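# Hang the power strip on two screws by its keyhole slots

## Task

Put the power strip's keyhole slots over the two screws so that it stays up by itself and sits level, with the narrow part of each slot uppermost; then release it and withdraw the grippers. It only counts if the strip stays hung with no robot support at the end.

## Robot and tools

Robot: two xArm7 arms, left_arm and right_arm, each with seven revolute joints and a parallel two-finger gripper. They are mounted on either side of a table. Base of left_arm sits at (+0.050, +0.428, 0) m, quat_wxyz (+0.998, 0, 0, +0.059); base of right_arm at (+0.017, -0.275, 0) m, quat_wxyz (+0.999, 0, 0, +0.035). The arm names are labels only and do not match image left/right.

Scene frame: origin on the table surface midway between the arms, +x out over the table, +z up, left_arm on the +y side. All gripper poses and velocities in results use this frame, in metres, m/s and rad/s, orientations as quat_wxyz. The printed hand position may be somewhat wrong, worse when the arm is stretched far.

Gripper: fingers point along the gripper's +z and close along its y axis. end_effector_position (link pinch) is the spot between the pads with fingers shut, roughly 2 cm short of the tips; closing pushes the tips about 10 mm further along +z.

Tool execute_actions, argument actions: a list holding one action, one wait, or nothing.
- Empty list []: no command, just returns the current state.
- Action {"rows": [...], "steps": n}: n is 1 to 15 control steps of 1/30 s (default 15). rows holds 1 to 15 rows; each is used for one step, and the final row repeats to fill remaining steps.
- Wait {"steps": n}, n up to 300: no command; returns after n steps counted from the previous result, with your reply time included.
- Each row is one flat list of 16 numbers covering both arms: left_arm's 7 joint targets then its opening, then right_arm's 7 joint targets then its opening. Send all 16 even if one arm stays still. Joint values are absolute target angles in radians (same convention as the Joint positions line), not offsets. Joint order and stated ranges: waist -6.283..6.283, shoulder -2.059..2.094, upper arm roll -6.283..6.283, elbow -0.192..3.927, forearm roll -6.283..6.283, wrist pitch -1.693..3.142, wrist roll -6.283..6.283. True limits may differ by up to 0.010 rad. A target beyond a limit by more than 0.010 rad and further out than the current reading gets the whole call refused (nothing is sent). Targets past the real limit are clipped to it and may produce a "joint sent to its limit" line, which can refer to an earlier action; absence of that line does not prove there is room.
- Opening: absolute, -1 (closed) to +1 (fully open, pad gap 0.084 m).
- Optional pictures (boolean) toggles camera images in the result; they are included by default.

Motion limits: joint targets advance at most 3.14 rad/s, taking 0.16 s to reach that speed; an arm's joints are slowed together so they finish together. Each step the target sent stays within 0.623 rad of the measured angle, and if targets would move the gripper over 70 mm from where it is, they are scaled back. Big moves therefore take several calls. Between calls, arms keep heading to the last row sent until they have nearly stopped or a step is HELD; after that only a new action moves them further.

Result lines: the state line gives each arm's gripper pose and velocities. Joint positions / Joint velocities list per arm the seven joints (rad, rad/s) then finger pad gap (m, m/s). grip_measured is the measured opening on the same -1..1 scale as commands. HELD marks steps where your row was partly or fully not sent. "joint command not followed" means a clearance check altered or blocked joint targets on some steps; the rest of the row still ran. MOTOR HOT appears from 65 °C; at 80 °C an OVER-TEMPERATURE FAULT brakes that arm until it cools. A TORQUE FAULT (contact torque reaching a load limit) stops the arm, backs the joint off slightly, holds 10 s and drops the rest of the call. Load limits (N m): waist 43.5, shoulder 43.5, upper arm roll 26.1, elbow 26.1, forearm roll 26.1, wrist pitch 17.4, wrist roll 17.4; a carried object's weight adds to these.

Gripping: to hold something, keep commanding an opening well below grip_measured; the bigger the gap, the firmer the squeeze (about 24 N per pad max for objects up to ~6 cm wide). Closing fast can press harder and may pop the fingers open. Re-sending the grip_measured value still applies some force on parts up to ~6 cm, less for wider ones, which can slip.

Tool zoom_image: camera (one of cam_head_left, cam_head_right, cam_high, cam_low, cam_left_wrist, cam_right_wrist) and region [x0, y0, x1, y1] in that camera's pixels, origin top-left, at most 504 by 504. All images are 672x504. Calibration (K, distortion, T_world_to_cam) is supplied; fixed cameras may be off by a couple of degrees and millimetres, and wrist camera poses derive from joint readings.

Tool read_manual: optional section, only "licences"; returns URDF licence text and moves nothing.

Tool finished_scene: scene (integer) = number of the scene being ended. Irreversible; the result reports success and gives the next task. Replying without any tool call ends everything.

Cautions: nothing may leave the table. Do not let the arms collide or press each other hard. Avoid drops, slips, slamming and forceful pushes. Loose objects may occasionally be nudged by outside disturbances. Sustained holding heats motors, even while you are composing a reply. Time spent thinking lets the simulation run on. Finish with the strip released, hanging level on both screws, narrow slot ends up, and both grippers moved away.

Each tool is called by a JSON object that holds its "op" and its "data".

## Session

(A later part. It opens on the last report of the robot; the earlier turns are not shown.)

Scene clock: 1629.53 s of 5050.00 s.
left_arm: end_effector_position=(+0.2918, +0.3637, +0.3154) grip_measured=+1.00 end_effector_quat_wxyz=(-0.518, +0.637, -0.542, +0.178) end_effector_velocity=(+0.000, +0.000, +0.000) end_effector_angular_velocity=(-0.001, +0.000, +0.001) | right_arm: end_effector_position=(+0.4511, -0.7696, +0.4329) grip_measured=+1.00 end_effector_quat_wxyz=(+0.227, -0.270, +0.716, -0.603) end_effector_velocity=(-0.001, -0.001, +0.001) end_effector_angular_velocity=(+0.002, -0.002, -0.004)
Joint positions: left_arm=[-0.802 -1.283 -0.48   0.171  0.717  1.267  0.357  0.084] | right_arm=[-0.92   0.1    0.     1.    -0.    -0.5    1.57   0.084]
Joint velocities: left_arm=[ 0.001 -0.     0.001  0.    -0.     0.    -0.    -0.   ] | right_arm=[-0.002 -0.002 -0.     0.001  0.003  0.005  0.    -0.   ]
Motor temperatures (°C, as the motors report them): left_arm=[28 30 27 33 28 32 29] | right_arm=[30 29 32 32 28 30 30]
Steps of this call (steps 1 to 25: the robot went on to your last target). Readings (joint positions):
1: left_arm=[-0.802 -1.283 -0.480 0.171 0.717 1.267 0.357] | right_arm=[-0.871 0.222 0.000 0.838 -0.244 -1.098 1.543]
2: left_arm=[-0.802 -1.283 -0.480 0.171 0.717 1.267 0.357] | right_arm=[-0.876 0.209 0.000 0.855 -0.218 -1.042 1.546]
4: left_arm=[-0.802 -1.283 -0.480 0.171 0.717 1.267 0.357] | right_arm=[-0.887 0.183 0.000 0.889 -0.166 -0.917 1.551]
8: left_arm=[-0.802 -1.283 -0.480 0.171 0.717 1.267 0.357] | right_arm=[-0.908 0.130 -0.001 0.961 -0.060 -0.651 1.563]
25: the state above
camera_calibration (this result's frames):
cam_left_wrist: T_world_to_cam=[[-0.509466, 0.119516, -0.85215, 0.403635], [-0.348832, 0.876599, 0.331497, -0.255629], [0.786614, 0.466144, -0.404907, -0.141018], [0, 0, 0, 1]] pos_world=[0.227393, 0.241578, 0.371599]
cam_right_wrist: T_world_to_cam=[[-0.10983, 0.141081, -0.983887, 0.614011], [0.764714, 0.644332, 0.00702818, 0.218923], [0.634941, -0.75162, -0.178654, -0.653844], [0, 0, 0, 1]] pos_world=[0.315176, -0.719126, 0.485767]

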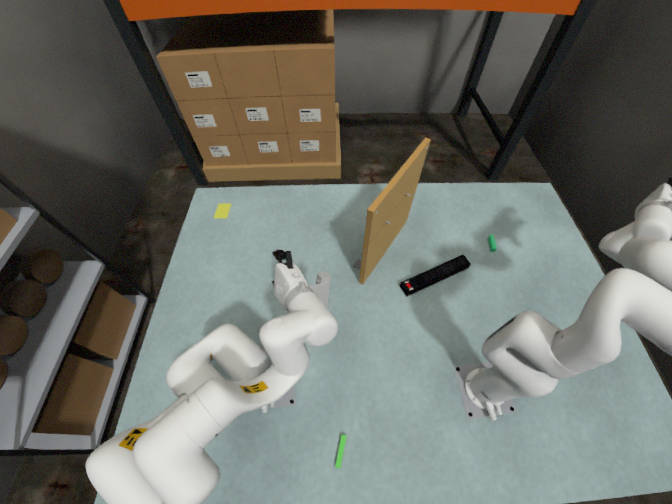

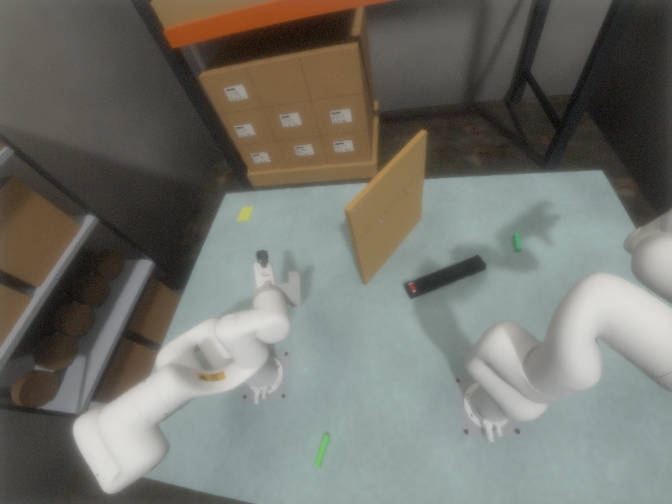

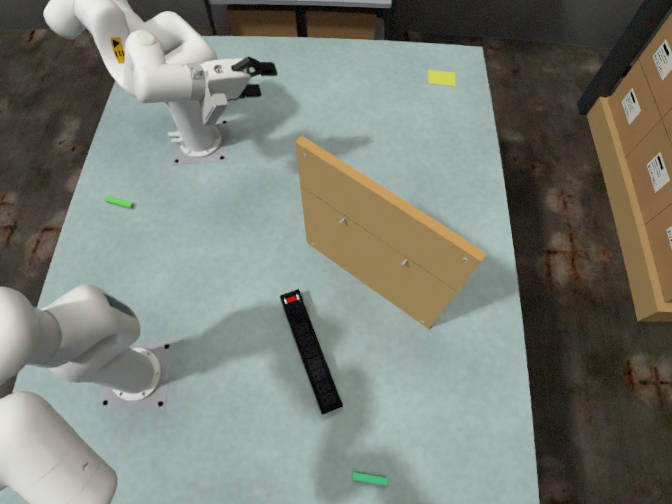

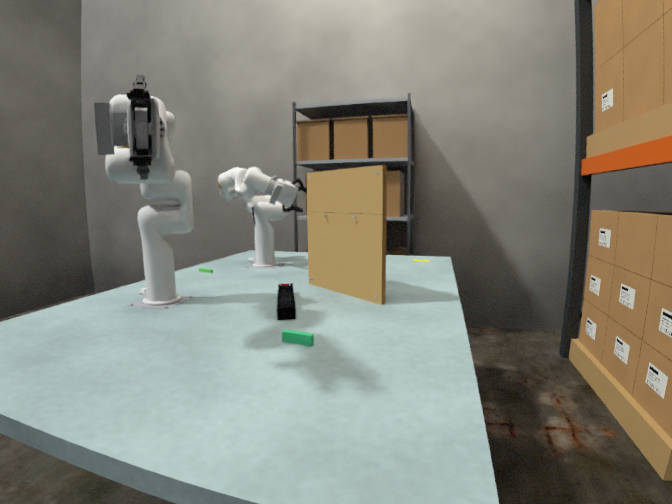

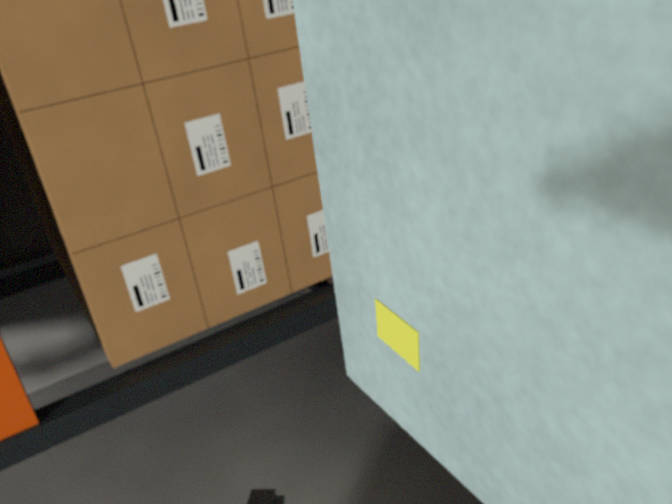

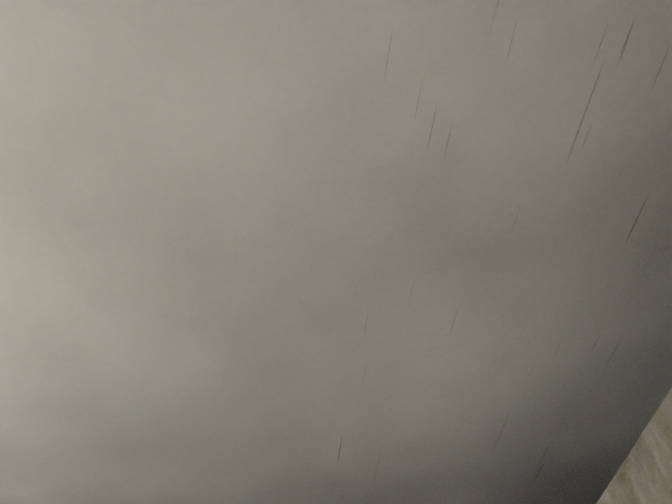

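{"op": "execute_actions", "data": {"actions": [{"rows":[[-0.802,-1.283,-0.48,0.171,0.717,1.267,0.357,1,-0.6,0.0,0,1.0,0,1.0,1.6,0.7]],"steps":15}], "pictures": false}}

{"op": "execute_actions", "data": {"actions": [{"steps":25}], "pictures": false}}

{"op": "execute_actions", "data": {"actions": [{"rows":[[-0.802,-1.283,-0.48,0.171,0.717,1.267,0.357,1,0.048,-0.056,0,0.7465,0,0.8025,1.274,0.7]],"steps":15}], "pictures": false}}

{"op": "execute_actions", "data": {"actions": [{"steps":30}]}}

Scene clock: 1650.07 s of 5050.00 s.
left_arm: end_effector_position=(+0.2918, +0.3637, +0.3154) grip_measured=+1.00 end_effector_quat_wxyz=(-0.518, +0.637, -0.542, +0.178) end_effector_velocity=(+0.000, -0.000, -0.000) end_effector_angular_velocity=(+0.001, -0.001, -0.001) | right_arm: end_effector_position=(+0.5245, -0.6519, +0.3309) grip_measured=+0.70 end_effector_quat_wxyz=(+0.200, -0.397, +0.808, -0.388) end_effector_velocity=(+0.006, +0.287, -0.332) end_effector_angular_velocity=(+0.938, +1.217, +0.348)
Joint positions: left_arm=[-0.802 -1.283 -0.48   0.171  0.717  1.267  0.357  0.084] | right_arm=[-0.71   0.034  0.001  1.    -0.     0.063  1.59   0.073]
Joint velocities: left_arm=[-0.    -0.    -0.002 -0.001 -0.    -0.001 -0.     0.   ] | right_arm=[ 0.367 -0.114  0.002 -0.     0.     1.649  0.035 -0.   ]
Motor temperatures (°C, as the motors report them): left_arm=[28 30 27 33 28 32 29] | right_arm=[30 29 32 33 28 29 30]
Steps of this call (steps 1 to 30: the robot went on to your last target; steps 31 to 90: nothing new was sent; then 17.03 s passed at rest; steps 91 to 105: all 15 steps of this action). Readings (joint positions):
91: left_arm=[-0.802 -1.283 -0.480 0.171 0.717 1.267 0.357] | right_arm=[-0.920 0.100 -0.000 1.000 0.000 -0.500 1.570]
92: left_arm=[-0.802 -1.283 -0.480 0.171 0.717 1.267 0.357] | right_arm=[-0.918 0.099 -0.001 1.000 0.000 -0.495 1.570]
94: left_arm=[-0.802 -1.283 -0.480 0.171 0.717 1.267 0.357] | right_arm=[-0.899 0.093 -0.004 1.000 0.001 -0.453 1.572]
98: left_arm=[-0.802 -1.283 -0.480 0.171 0.717 1.267 0.357] | right_arm=[-0.819 0.068 0.002 1.000 -0.000 -0.289 1.579]
105: the state above

Scene clock: 1650.90 s of 5050.00 s.
left_arm: end_effector_position=(+0.2918, +0.3637, +0.3154) grip_measured=+1.00 end_effector_quat_wxyz=(-0.518, +0.637, -0.542, +0.178) end_effector_velocity=(+0.000, +0.001, -0.000) end_effector_angular_velocity=(-0.001, +0.002, +0.002) | right_arm: end_effector_position=(+0.4126, -0.5075, +0.1891) grip_measured=+0.70 end_effector_quat_wxyz=(+0.001, -0.484, +0.875, -0.001) end_effector_velocity=(-0.005, +0.007, -0.003) end_effector_angular_velocity=(+0.017, +0.026, +0.006)
Joint positions: left_arm=[-0.802 -1.283 -0.48   0.171  0.717  1.267  0.357  0.084] | right_arm=[-0.6   -0.    -0.     1.    -0.     0.997  1.6    0.073]
Joint velocities: left_arm=[ 0.     0.001  0.002 -0.    -0.     0.001 -0.    -0.   ] | right_arm=[ 0.005 -0.     0.002 -0.002  0.002  0.029  0.001  0.   ]
Motor temperatures (°C, as the motors report them): left_arm=[28 30 27 33 28 32 29] | right_arm=[30 29 32 33 28 29 30]
Steps of this call (steps 1 to 25: the robot went on to your last target). Readings (joint positions):
1: left_arm=[-0.802 -1.283 -0.480 0.171 0.717 1.267 0.357] | right_arm=[-0.698 0.031 0.001 1.000 -0.000 0.119 1.591]
2: left_arm=[-0.802 -1.283 -0.480 0.171 0.717 1.267 0.357] | right_arm=[-0.687 0.027 0.001 1.000 -0.000 0.176 1.592]
4: left_arm=[-0.802 -1.283 -0.480 0.171 0.717 1.267 0.357] | right_arm=[-0.669 0.022 0.001 1.000 -0.000 0.291 1.593]
8: left_arm=[-0.802 -1.283 -0.480 0.171 0.717 1.267 0.357] | right_arm=[-0.643 0.014 0.000 1.000 -0.000 0.523 1.596]
25: the state above

Scene clock: 1651.40 s of 5050.00 s.
left_arm: end_effector_position=(+0.2918, +0.3637, +0.3154) grip_measured=+1.00 end_effector_quat_wxyz=(-0.518, +0.637, -0.542, +0.178) end_effector_velocity=(+0.000, +0.000, -0.000) end_effector_angular_velocity=(+0.001, +0.000, +0.001) | right_arm: end_effector_position=(+0.4447, -0.3401, +0.1531) grip_measured=+0.70 end_effector_quat_wxyz=(-0.000, +0.711, -0.704, +0.000) end_effector_velocity=(-0.007, +0.405, -0.085) end_effector_angular_velocity=(+0.001, +0.003, +1.382)
Joint positions: left_arm=[-0.802 -1.283 -0.48   0.171  0.717  1.267  0.357  0.084] | right_arm=[-0.222 -0.033  0.001  0.852  0.     0.884  1.409  0.073]
Joint velocities: left_arm=[ 0.    -0.    -0.    -0.001  0.     0.     0.     0.   ] | right_arm=[ 0.926 -0.08  -0.004 -0.361  0.001 -0.277 -0.462  0.   ]
Motor temperatures (°C, as the motors report them): left_arm=[28 30 27 33 28 32 29] | right_arm=[30 29 32 33 28 29 30]
Steps of this call (steps 1 to 15: all 15 steps of this action). Readings (joint positions):
1: left_arm=[-0.802 -1.283 -0.480 0.171 0.717 1.267 0.357] | right_arm=[-0.600 -0.000 -0.000 1.000 -0.000 0.998 1.600]
2: left_arm=[-0.802 -1.283 -0.480 0.171 0.717 1.267 0.357] | right_arm=[-0.597 -0.000 -0.001 0.999 -0.000 0.997 1.598]
4: left_arm=[-0.802 -1.283 -0.480 0.171 0.717 1.267 0.357] | right_arm=[-0.561 -0.005 -0.008 0.984 -0.000 0.984 1.576]
8: left_arm=[-0.802 -1.283 -0.480 0.171 0.717 1.267 0.357] | right_arm=[-0.435 -0.014 0.001 0.935 0.000 0.948 1.516]
15: the state above

Scene clock: 1652.40 s of 5050.00 s.
left_arm: end_effector_position=(+0.2918, +0.3637, +0.3154) grip_measured=+1.00 end_effector_quat_wxyz=(-0.518, +0.637, -0.542, +0.178) end_effector_velocity=(-0.000, -0.000, +0.001) end_effector_angular_velocity=(-0.002, -0.001, -0.001) | right_arm: end_effector_position=(+0.4259, -0.2265, +0.1287) grip_measured=+0.70 end_effector_quat_wxyz=(-0.000, +0.837, -0.547, +0.000) end_effector_velocity=(+0.000, +0.000, +0.000) end_effector_angular_velocity=(+0.001, -0.000, +0.000)
Joint positions: left_arm=[-0.802 -1.283 -0.48   0.171  0.717  1.267  0.357  0.084] | right_arm=[ 0.048 -0.056 -0.     0.747 -0.     0.803  1.274  0.073]
Joint velocities: left_arm=[-0.     0.     0.     0.002 -0.    -0.    -0.    -0.   ] | right_arm=[ 0.001 -0.    -0.     0.     0.001 -0.    -0.     0.   ]
Motor temperatures (°C, as the motors report them): left_arm=[28 30 27 33 28 32 29] | right_arm=[30 29 32 33 28 29 30]
Steps of this call (steps 1 to 30: the robot went on to your last target). Readings (joint positions):
1: left_arm=[-0.802 -1.283 -0.480 0.171 0.717 1.267 0.357] | right_arm=[-0.191 -0.035 0.001 0.840 0.000 0.874 1.394]
2: left_arm=[-0.802 -1.283 -0.480 0.171 0.717 1.267 0.357] | right_arm=[-0.160 -0.038 0.001 0.828 0.000 0.865 1.378]
4: left_arm=[-0.802 -1.283 -0.480 0.171 0.717 1.267 0.357] | right_arm=[-0.097 -0.043 0.000 0.803 0.000 0.846 1.347]
8: left_arm=[-0.802 -1.283 -0.480 0.171 0.717 1.267 0.357] | right_arm=[0.011 -0.052 0.004 0.761 0.000 0.815 1.294]
30: the state above
All arms were judged still, so your last target was given up. Only a new action makes them travel on or press farther. Fingers that are still opening or closing keep moving.
camera_calibration (this result's frames):
cam_left_wrist: T_world_to_cam=[[-0.509466, 0.119516, -0.85215, 0.403635], [-0.348832, 0.876599, 0.331497, -0.255629], [0.786614, 0.466144, -0.404906, -0.141018], [0, 0, 0, 1]] pos_world=[0.227393, 0.241578, 0.371599]
cam_right_wrist: T_world_to_cam=[[-0.920167, -0.391437, 0.00830126, 0.332153], [-0.391525, 0.919977, -0.018728, 0.448501], [-0.000306112, -0.0204831, -0.99979, 0.257882], [0, 0, 0, 1]] pos_world=[0.481315, -0.277311, 0.26347]

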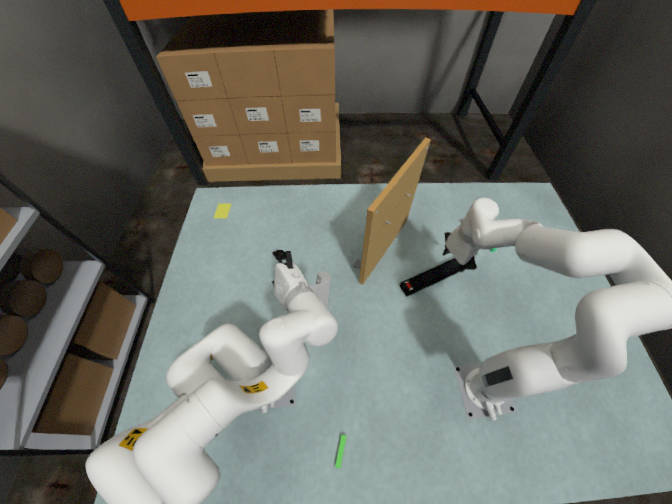

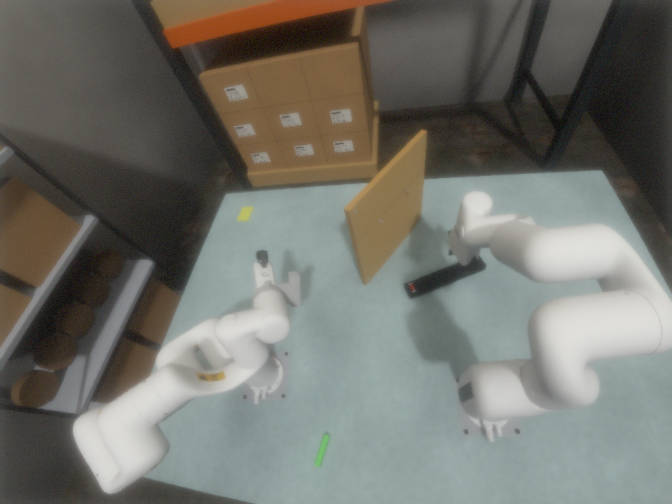

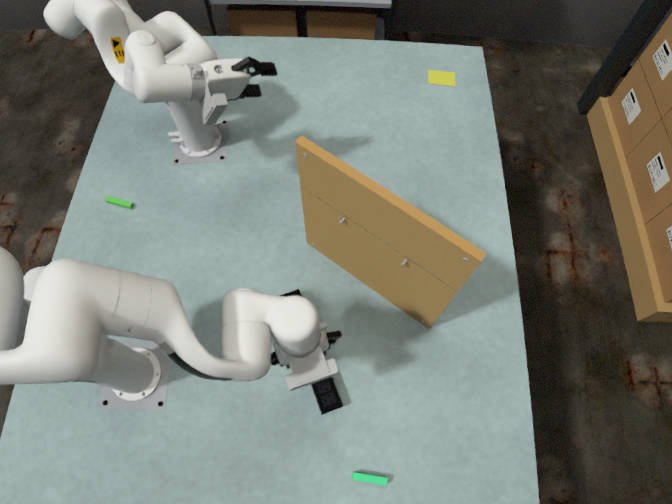

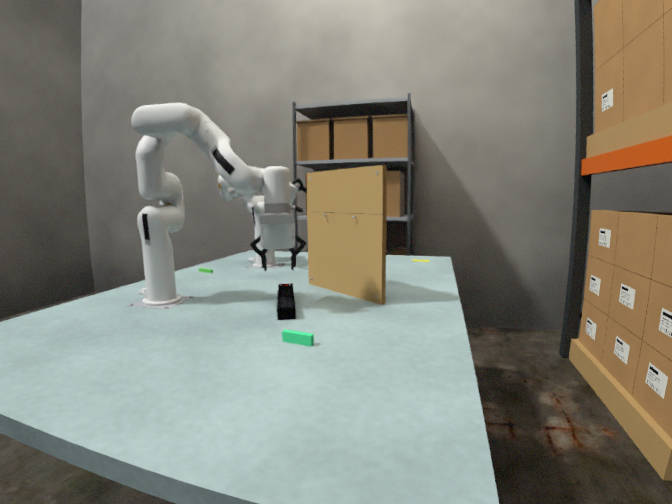

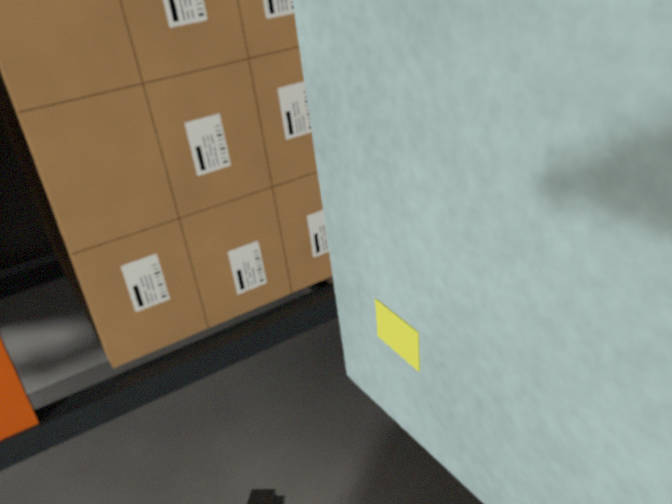

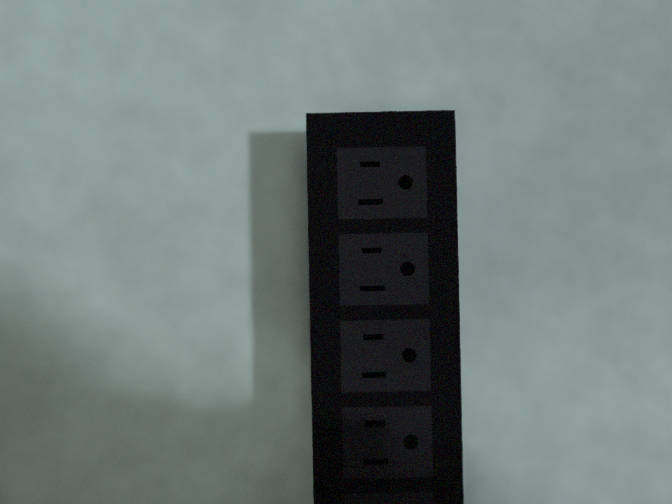

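{"op": "execute_actions", "data": {"actions": [{"rows":[[-0.802,-1.283,-0.48,0.171,0.717,1.267,0.357,1,0.112,-0.04,0,0.77,0,0.81,1.338,0.7]],"steps":15}]}}

Scene clock: 1661.10 s of 5050.00 s.
left_arm: end_effector_position=(+0.2918, +0.3637, +0.3154) grip_measured=+1.00 end_effector_quat_wxyz=(-0.518, +0.637, -0.542, +0.178) end_effector_velocity=(+0.000, -0.000, -0.000) end_effector_angular_velocity=(+0.000, +0.001, +0.000) | right_arm: end_effector_position=(+0.4280, -0.1997, +0.1303) grip_measured=+0.70 end_effector_quat_wxyz=(+0.000, +0.837, -0.547, -0.000) end_effector_velocity=(-0.000, +0.004, -0.000) end_effector_angular_velocity=(+0.001, +0.001, +0.003)
Joint positions: left_arm=[-0.802 -1.283 -0.48   0.171  0.717  1.267  0.357  0.084] | right_arm=[ 0.111 -0.04  -0.     0.77  -0.     0.81   1.337  0.073]
Joint velocities: left_arm=[ 0.     0.001 -0.     0.    -0.    -0.     0.    -0.   ] | right_arm=[ 0.007  0.002  0.003  0.002  0.002  0.002  0.005 -0.   ]
Motor temperatures (°C, as the motors report them): left_arm=[28 30 27 33 28 32 29] | right_arm=[30 29 32 33 28 29 30]
Steps of this call (steps 1 to 90: nothing new was sent; then 5.20 s passed at rest; steps 91 to 105: all 15 steps of this action). Readings (joint positions):
91: left_arm=[-0.802 -1.283 -0.480 0.171 0.717 1.267 0.357] | right_arm=[0.048 -0.056 -0.000 0.747 -0.000 0.803 1.274]
92: left_arm=[-0.802 -1.283 -0.480 0.171 0.717 1.267 0.357] | right_arm=[0.052 -0.055 -0.001 0.748 -0.000 0.803 1.279]
94: left_arm=[-0.802 -1.283 -0.480 0.171 0.717 1.267 0.357] | right_arm=[0.077 -0.048 -0.003 0.758 -0.000 0.806 1.305]
98: left_arm=[-0.802 -1.283 -0.480 0.171 0.717 1.267 0.357] | right_arm=[0.107 -0.042 0.003 0.768 0.000 0.809 1.331]
105: the state above
camera_calibration (this result's frames):
cam_left_wrist: T_world_to_cam=[[-0.509466, 0.119516, -0.85215, 0.403635], [-0.348832, 0.876599, 0.331497, -0.255629], [0.786614, 0.466144, -0.404907, -0.141018], [0, 0, 0, 1]] pos_world=[0.227393, 0.241578, 0.371599]
cam_right_wrist: T_world_to_cam=[[-0.920324, -0.391067, 0.00839193, 0.344616], [-0.391157, 0.920134, -0.0186968, 0.424595], [-0.000409975, -0.0204897, -0.99979, 0.260072], [0, 0, 0, 1]] pos_world=[0.483348, -0.250587, 0.265064]

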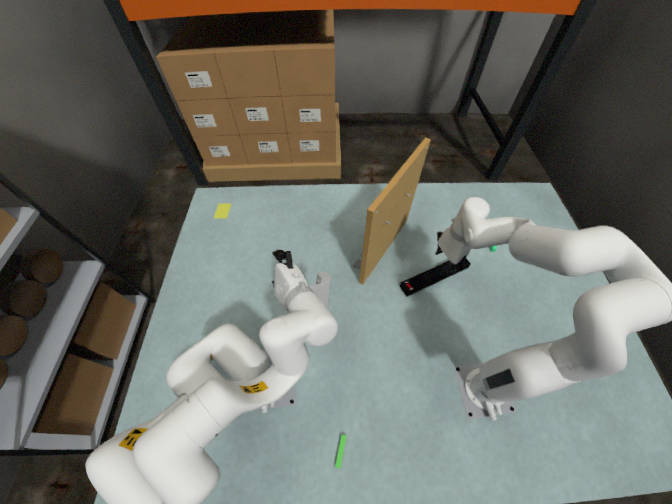

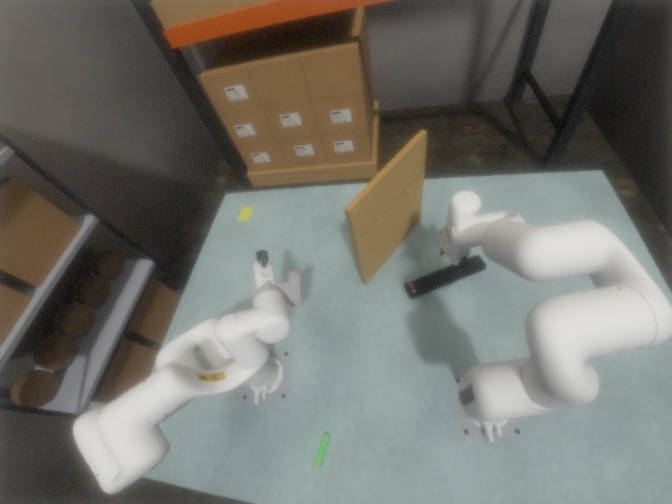

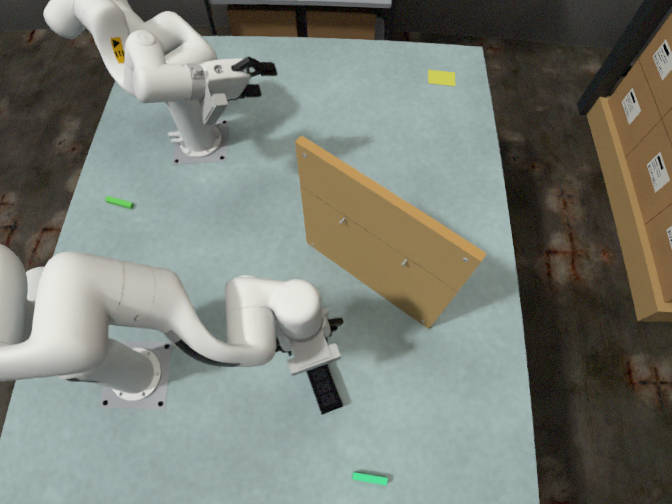

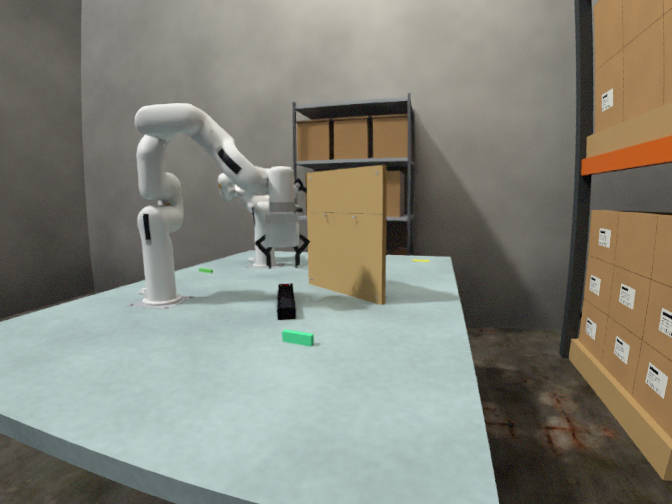

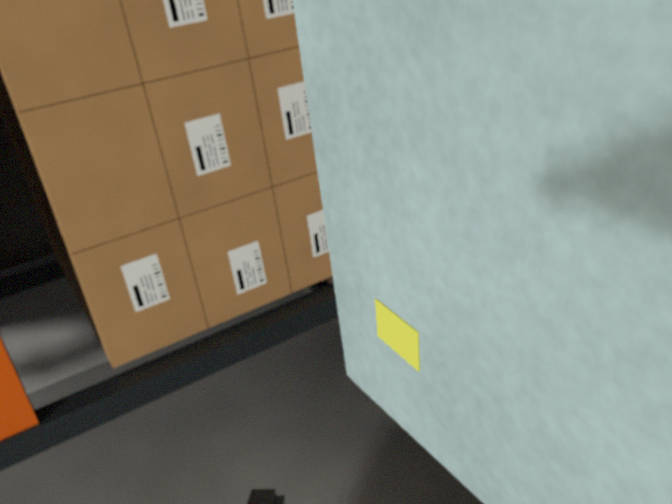

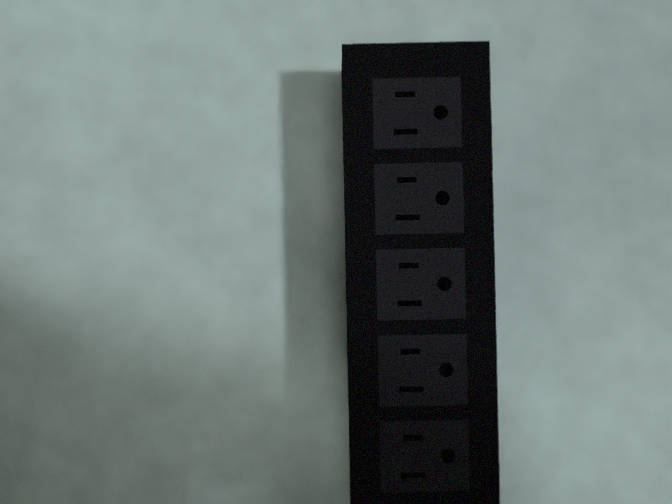

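Matches. Descend and close.

{"op": "execute_actions", "data": {"actions": [{"rows":[[-0.802,-1.283,-0.48,0.171,0.717,1.267,0.357,1,0.112,0.18,0,0.706,0,0.526,1.338,0.7]],"steps":15}], "pictures": false}}

{"op": "execute_actions", "data": {"actions": [{"steps":12}], "pictures": false}}

{"op": "execute_actions", "data": {"actions": [{"rows":[[-0.802,-1.283,-0.48,0.171,0.717,1.267,0.357,1,0.112,0.18,0,0.706,0,0.526,1.338,0.7],[-0.802,-1.283,-0.48,0.171,0.717,1.267,0.357,1,0.112,0.18,0,0.706,0,0.526,1.338,0.7],[-0.802,-1.283,-0.48,0.171,0.717,1.267,0.357,1,0.112,0.18,0,0.706,0,0.526,1.338,0.7],[-0.802,-1.283,-0.48,0.171,0.717,1.267,0.357,1,0.112,0.18,0,0.706,0,0.526,1.338,0.4],[-0.802,-1.283,-0.48,0.171,0.717,1.267,0.357,1,0.112,0.18,0,0.706,0,0.526,1.338,0.25],[-0.802,-1.283,-0.48,0.171,0.717,1.267,0.357,1,0.112,0.18,0,0.706,0,0.526,1.338,0.1],[-0.802,-1.283,-0.48,0.171,0.717,1.267,0.357,1,0.112,0.18,0,0.706,0,0.526,1.338,-0.1],[-0.802,-1.283,-0.48,0.171,0.717,1.267,0.357,1,0.112,0.18,0,0.706,0,0.526,1.338,-0.4],[-0.802,-1.283,-0.48,0.171,0.717,1.267,0.357,1,0.112,0.18,0,0.706,0,0.526,1.338,-1]],"steps":15}]}}

Scene clock: 1670.97 s of 5050.00 s.
left_arm: end_effector_position=(+0.2918, +0.3637, +0.3154) grip_measured=+1.00 end_effector_quat_wxyz=(-0.518, +0.637, -0.542, +0.178) end_effector_velocity=(+0.000, -0.000, +0.000) end_effector_angular_velocity=(+0.000, +0.000, -0.001) | right_arm: end_effector_position=(+0.4297, -0.1989, +0.0396) grip_measured=+0.70 end_effector_quat_wxyz=(-0.001, +0.837, -0.547, +0.001) end_effector_velocity=(+0.012, +0.002, -0.006) end_effector_angular_velocity=(+0.009, -0.044, -0.002)
Joint positions: left_arm=[-0.802 -1.283 -0.48   0.171  0.717  1.267  0.357  0.084] | right_arm=[ 0.112  0.175 -0.     0.708  0.     0.532  1.338  0.073]
Joint velocities: left_arm=[ 0.     0.    -0.     0.     0.    -0.     0.001  0.   ] | right_arm=[-0.001  0.028  0.     0.002  0.001 -0.071  0.     0.   ]
Motor temperatures (°C, as the motors report them): left_arm=[28 30 27 33 28 32 29] | right_arm=[30 29 32 33 28 29 30]
Steps of this call (steps 1 to 15: the robot went on to your last target; steps 16 to 90: nothing new was sent; then 6.37 s passed at rest; steps 91 to 105: all 15 steps of this action). Readings (joint positions):
91: left_arm=[-0.802 -1.283 -0.480 0.171 0.717 1.267 0.357] | right_arm=[0.112 -0.040 -0.000 0.770 -0.000 0.810 1.338]
92: left_arm=[-0.802 -1.283 -0.480 0.171 0.717 1.267 0.357] | right_arm=[0.112 -0.038 -0.000 0.770 -0.000 0.805 1.338]
94: left_arm=[-0.802 -1.283 -0.480 0.171 0.717 1.267 0.357] | right_arm=[0.112 -0.010 -0.000 0.764 0.000 0.762 1.338]
98: left_arm=[-0.802 -1.283 -0.480 0.171 0.717 1.267 0.357] | right_arm=[0.112 0.117 0.000 0.723 -0.000 0.612 1.338]
105: the state above

Scene clock: 1671.37 s of 5050.00 s.
left_arm: end_effector_position=(+0.2918, +0.3637, +0.3154) grip_measured=+1.00 end_effector_quat_wxyz=(-0.518, +0.637, -0.542, +0.178) end_effector_velocity=(-0.000, -0.001, +0.001) end_effector_angular_velocity=(-0.002, -0.001, -0.002) | right_arm: end_effector_position=(+0.4289, -0.1990, +0.0373) grip_measured=+0.70 end_effector_quat_wxyz=(-0.000, +0.837, -0.547, +0.000) end_effector_velocity=(-0.001, -0.000, -0.002) end_effector_angular_velocity=(-0.001, +0.003, +0.000)
Joint positions: left_arm=[-0.802 -1.283 -0.48   0.171  0.717  1.267  0.357  0.084] | right_arm=[ 0.112  0.18  -0.     0.706 -0.     0.526  1.338  0.073]
Joint velocities: left_arm=[-0.     0.     0.     0.002 -0.    -0.001 -0.001 -0.   ] | right_arm=[ 0.     0.003  0.    -0.002  0.    -0.002  0.    -0.   ]
Motor temperatures (°C, as the motors report them): left_arm=[28 30 27 33 28 32 29] | right_arm=[30 29 32 33 28 29 30]
Steps of this call (steps 1 to 12: the robot went on to your last target). Readings (joint positions):
1: left_arm=[-0.802 -1.283 -0.480 0.171 0.717 1.267 0.357] | right_arm=[0.112 0.176 -0.000 0.708 0.000 0.530 1.338]
2: left_arm=[-0.802 -1.283 -0.480 0.171 0.717 1.267 0.357] | right_arm=[0.112 0.176 -0.000 0.708 0.000 0.529 1.338]
4: left_arm=[-0.802 -1.283 -0.480 0.171 0.717 1.267 0.357] | right_arm=[0.112 0.178 -0.000 0.707 0.000 0.527 1.338]
8: left_arm=[-0.802 -1.283 -0.480 0.171 0.717 1.267 0.357] | right_arm=[0.112 0.179 -0.000 0.706 0.000 0.526 1.338]
12: the state above

Scene clock: 1671.87 s of 5050.00 s.
left_arm: end_effector_position=(+0.2918, +0.3637, +0.3154) grip_measured=+1.00 end_effector_quat_wxyz=(-0.518, +0.637, -0.542, +0.178) end_effector_velocity=(-0.000, -0.000, +0.001) end_effector_angular_velocity=(+0.000, -0.002, -0.000) | right_arm: end_effector_position=(+0.4293, -0.1989, +0.0376) grip_measured=+0.13 end_effector_quat_wxyz=(-0.001, +0.837, -0.547, +0.001) end_effector_velocity=(-0.001, -0.000, -0.001) end_effector_angular_velocity=(-0.000, +0.003, +0.000)
Joint positions: left_arm=[-0.802 -1.283 -0.48   0.171  0.717  1.267  0.357  0.084] | right_arm=[0.112 0.179 0.    0.707 0.    0.526 1.338 0.05 ]
Joint velocities: left_arm=[-0.001 -0.    -0.001  0.002 -0.     0.001 -0.    -0.   ] | right_arm=[-0.001  0.001  0.001 -0.002  0.     0.001 -0.     0.   ]
Motor temperatures (°C, as the motors report them): left_arm=[28 30 27 33 28 32 29] | right_arm=[30 29 32 33 28 29 30]
Steps of this call (steps 1 to 15: all 15 steps of this action). Readings (joint positions):
1: left_arm=[-0.802 -1.283 -0.480 0.171 0.717 1.267 0.357] | right_arm=[0.112 0.180 -0.000 0.706 -0.000 0.526 1.338]
2: left_arm=[-0.802 -1.283 -0.480 0.171 0.717 1.267 0.357] | right_arm=[0.112 0.180 -0.000 0.706 -0.000 0.526 1.338]
4: left_arm=[-0.802 -1.283 -0.480 0.171 0.717 1.267 0.357] | right_arm=[0.112 0.180 -0.000 0.706 -0.000 0.526 1.338]
8: left_arm=[-0.802 -1.283 -0.480 0.171 0.717 1.267 0.357] | right_arm=[0.112 0.179 0.000 0.707 0.000 0.526 1.338]
15: the state above
camera_calibration (this result's frames):
cam_left_wrist: T_world_to_cam=[[-0.509466, 0.119516, -0.852151, 0.403635], [-0.348831, 0.876599, 0.331497, -0.255629], [0.786614, 0.466143, -0.404906, -0.141018], [0, 0, 0, 1]] pos_world=[0.227393, 0.241578, 0.371599]
cam_right_wrist: T_world_to_cam=[[-0.920042, -0.391762, 0.00679481, 0.346791], [-0.391819, 0.919845, -0.0190521, 0.422878], [0.00121373, -0.0201911, -0.999795, 0.166702], [0, 0, 0, 1]] pos_world=[0.484551, -0.249757, 0.172368]

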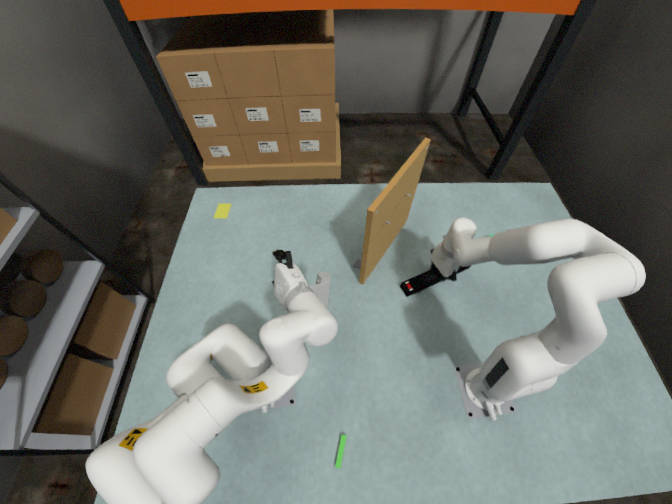

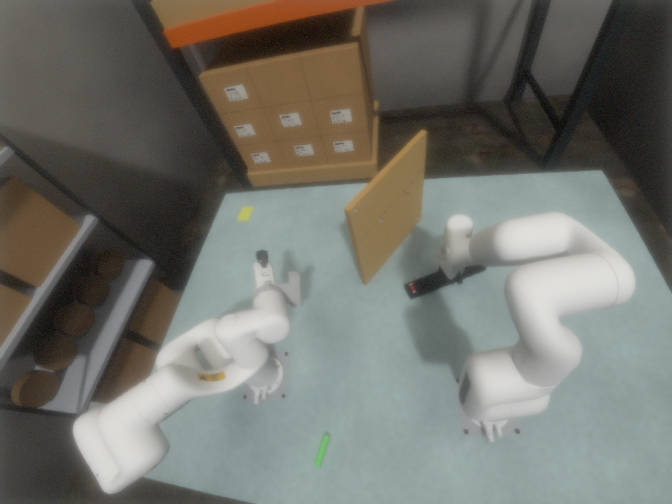

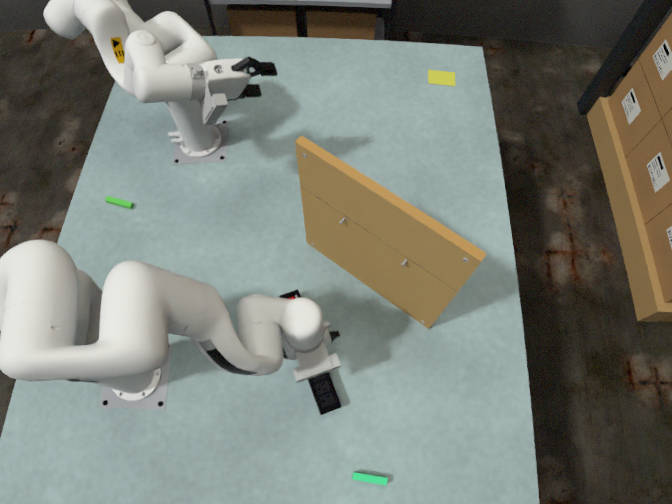

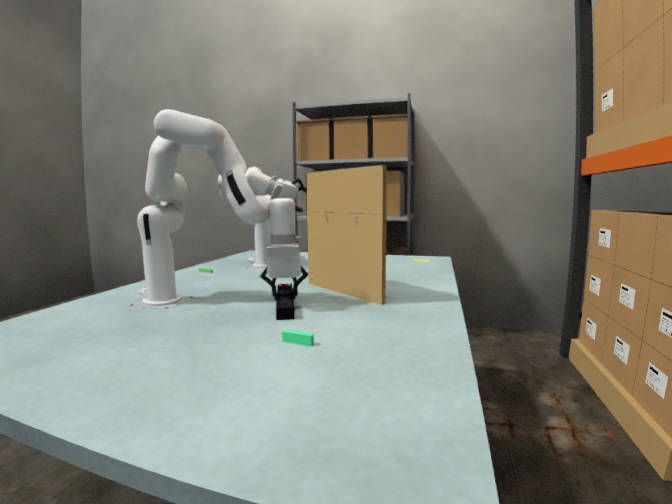

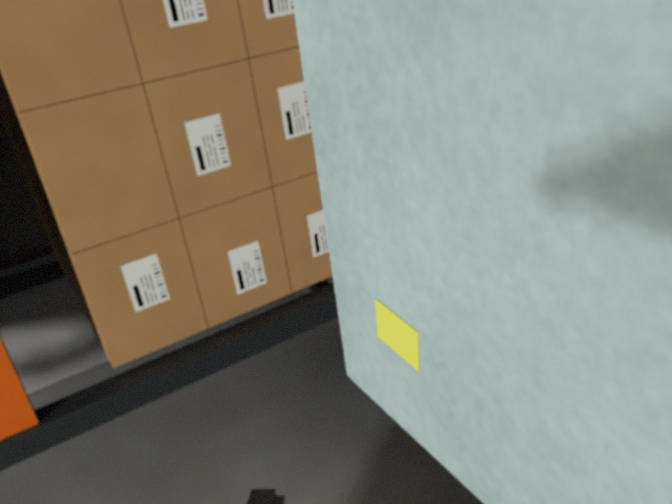

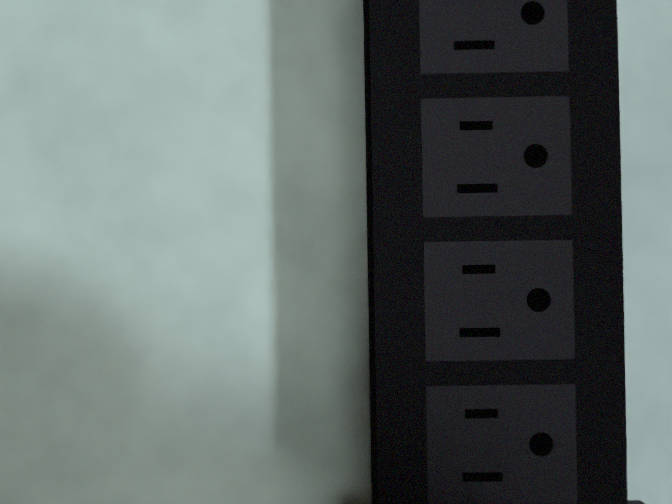

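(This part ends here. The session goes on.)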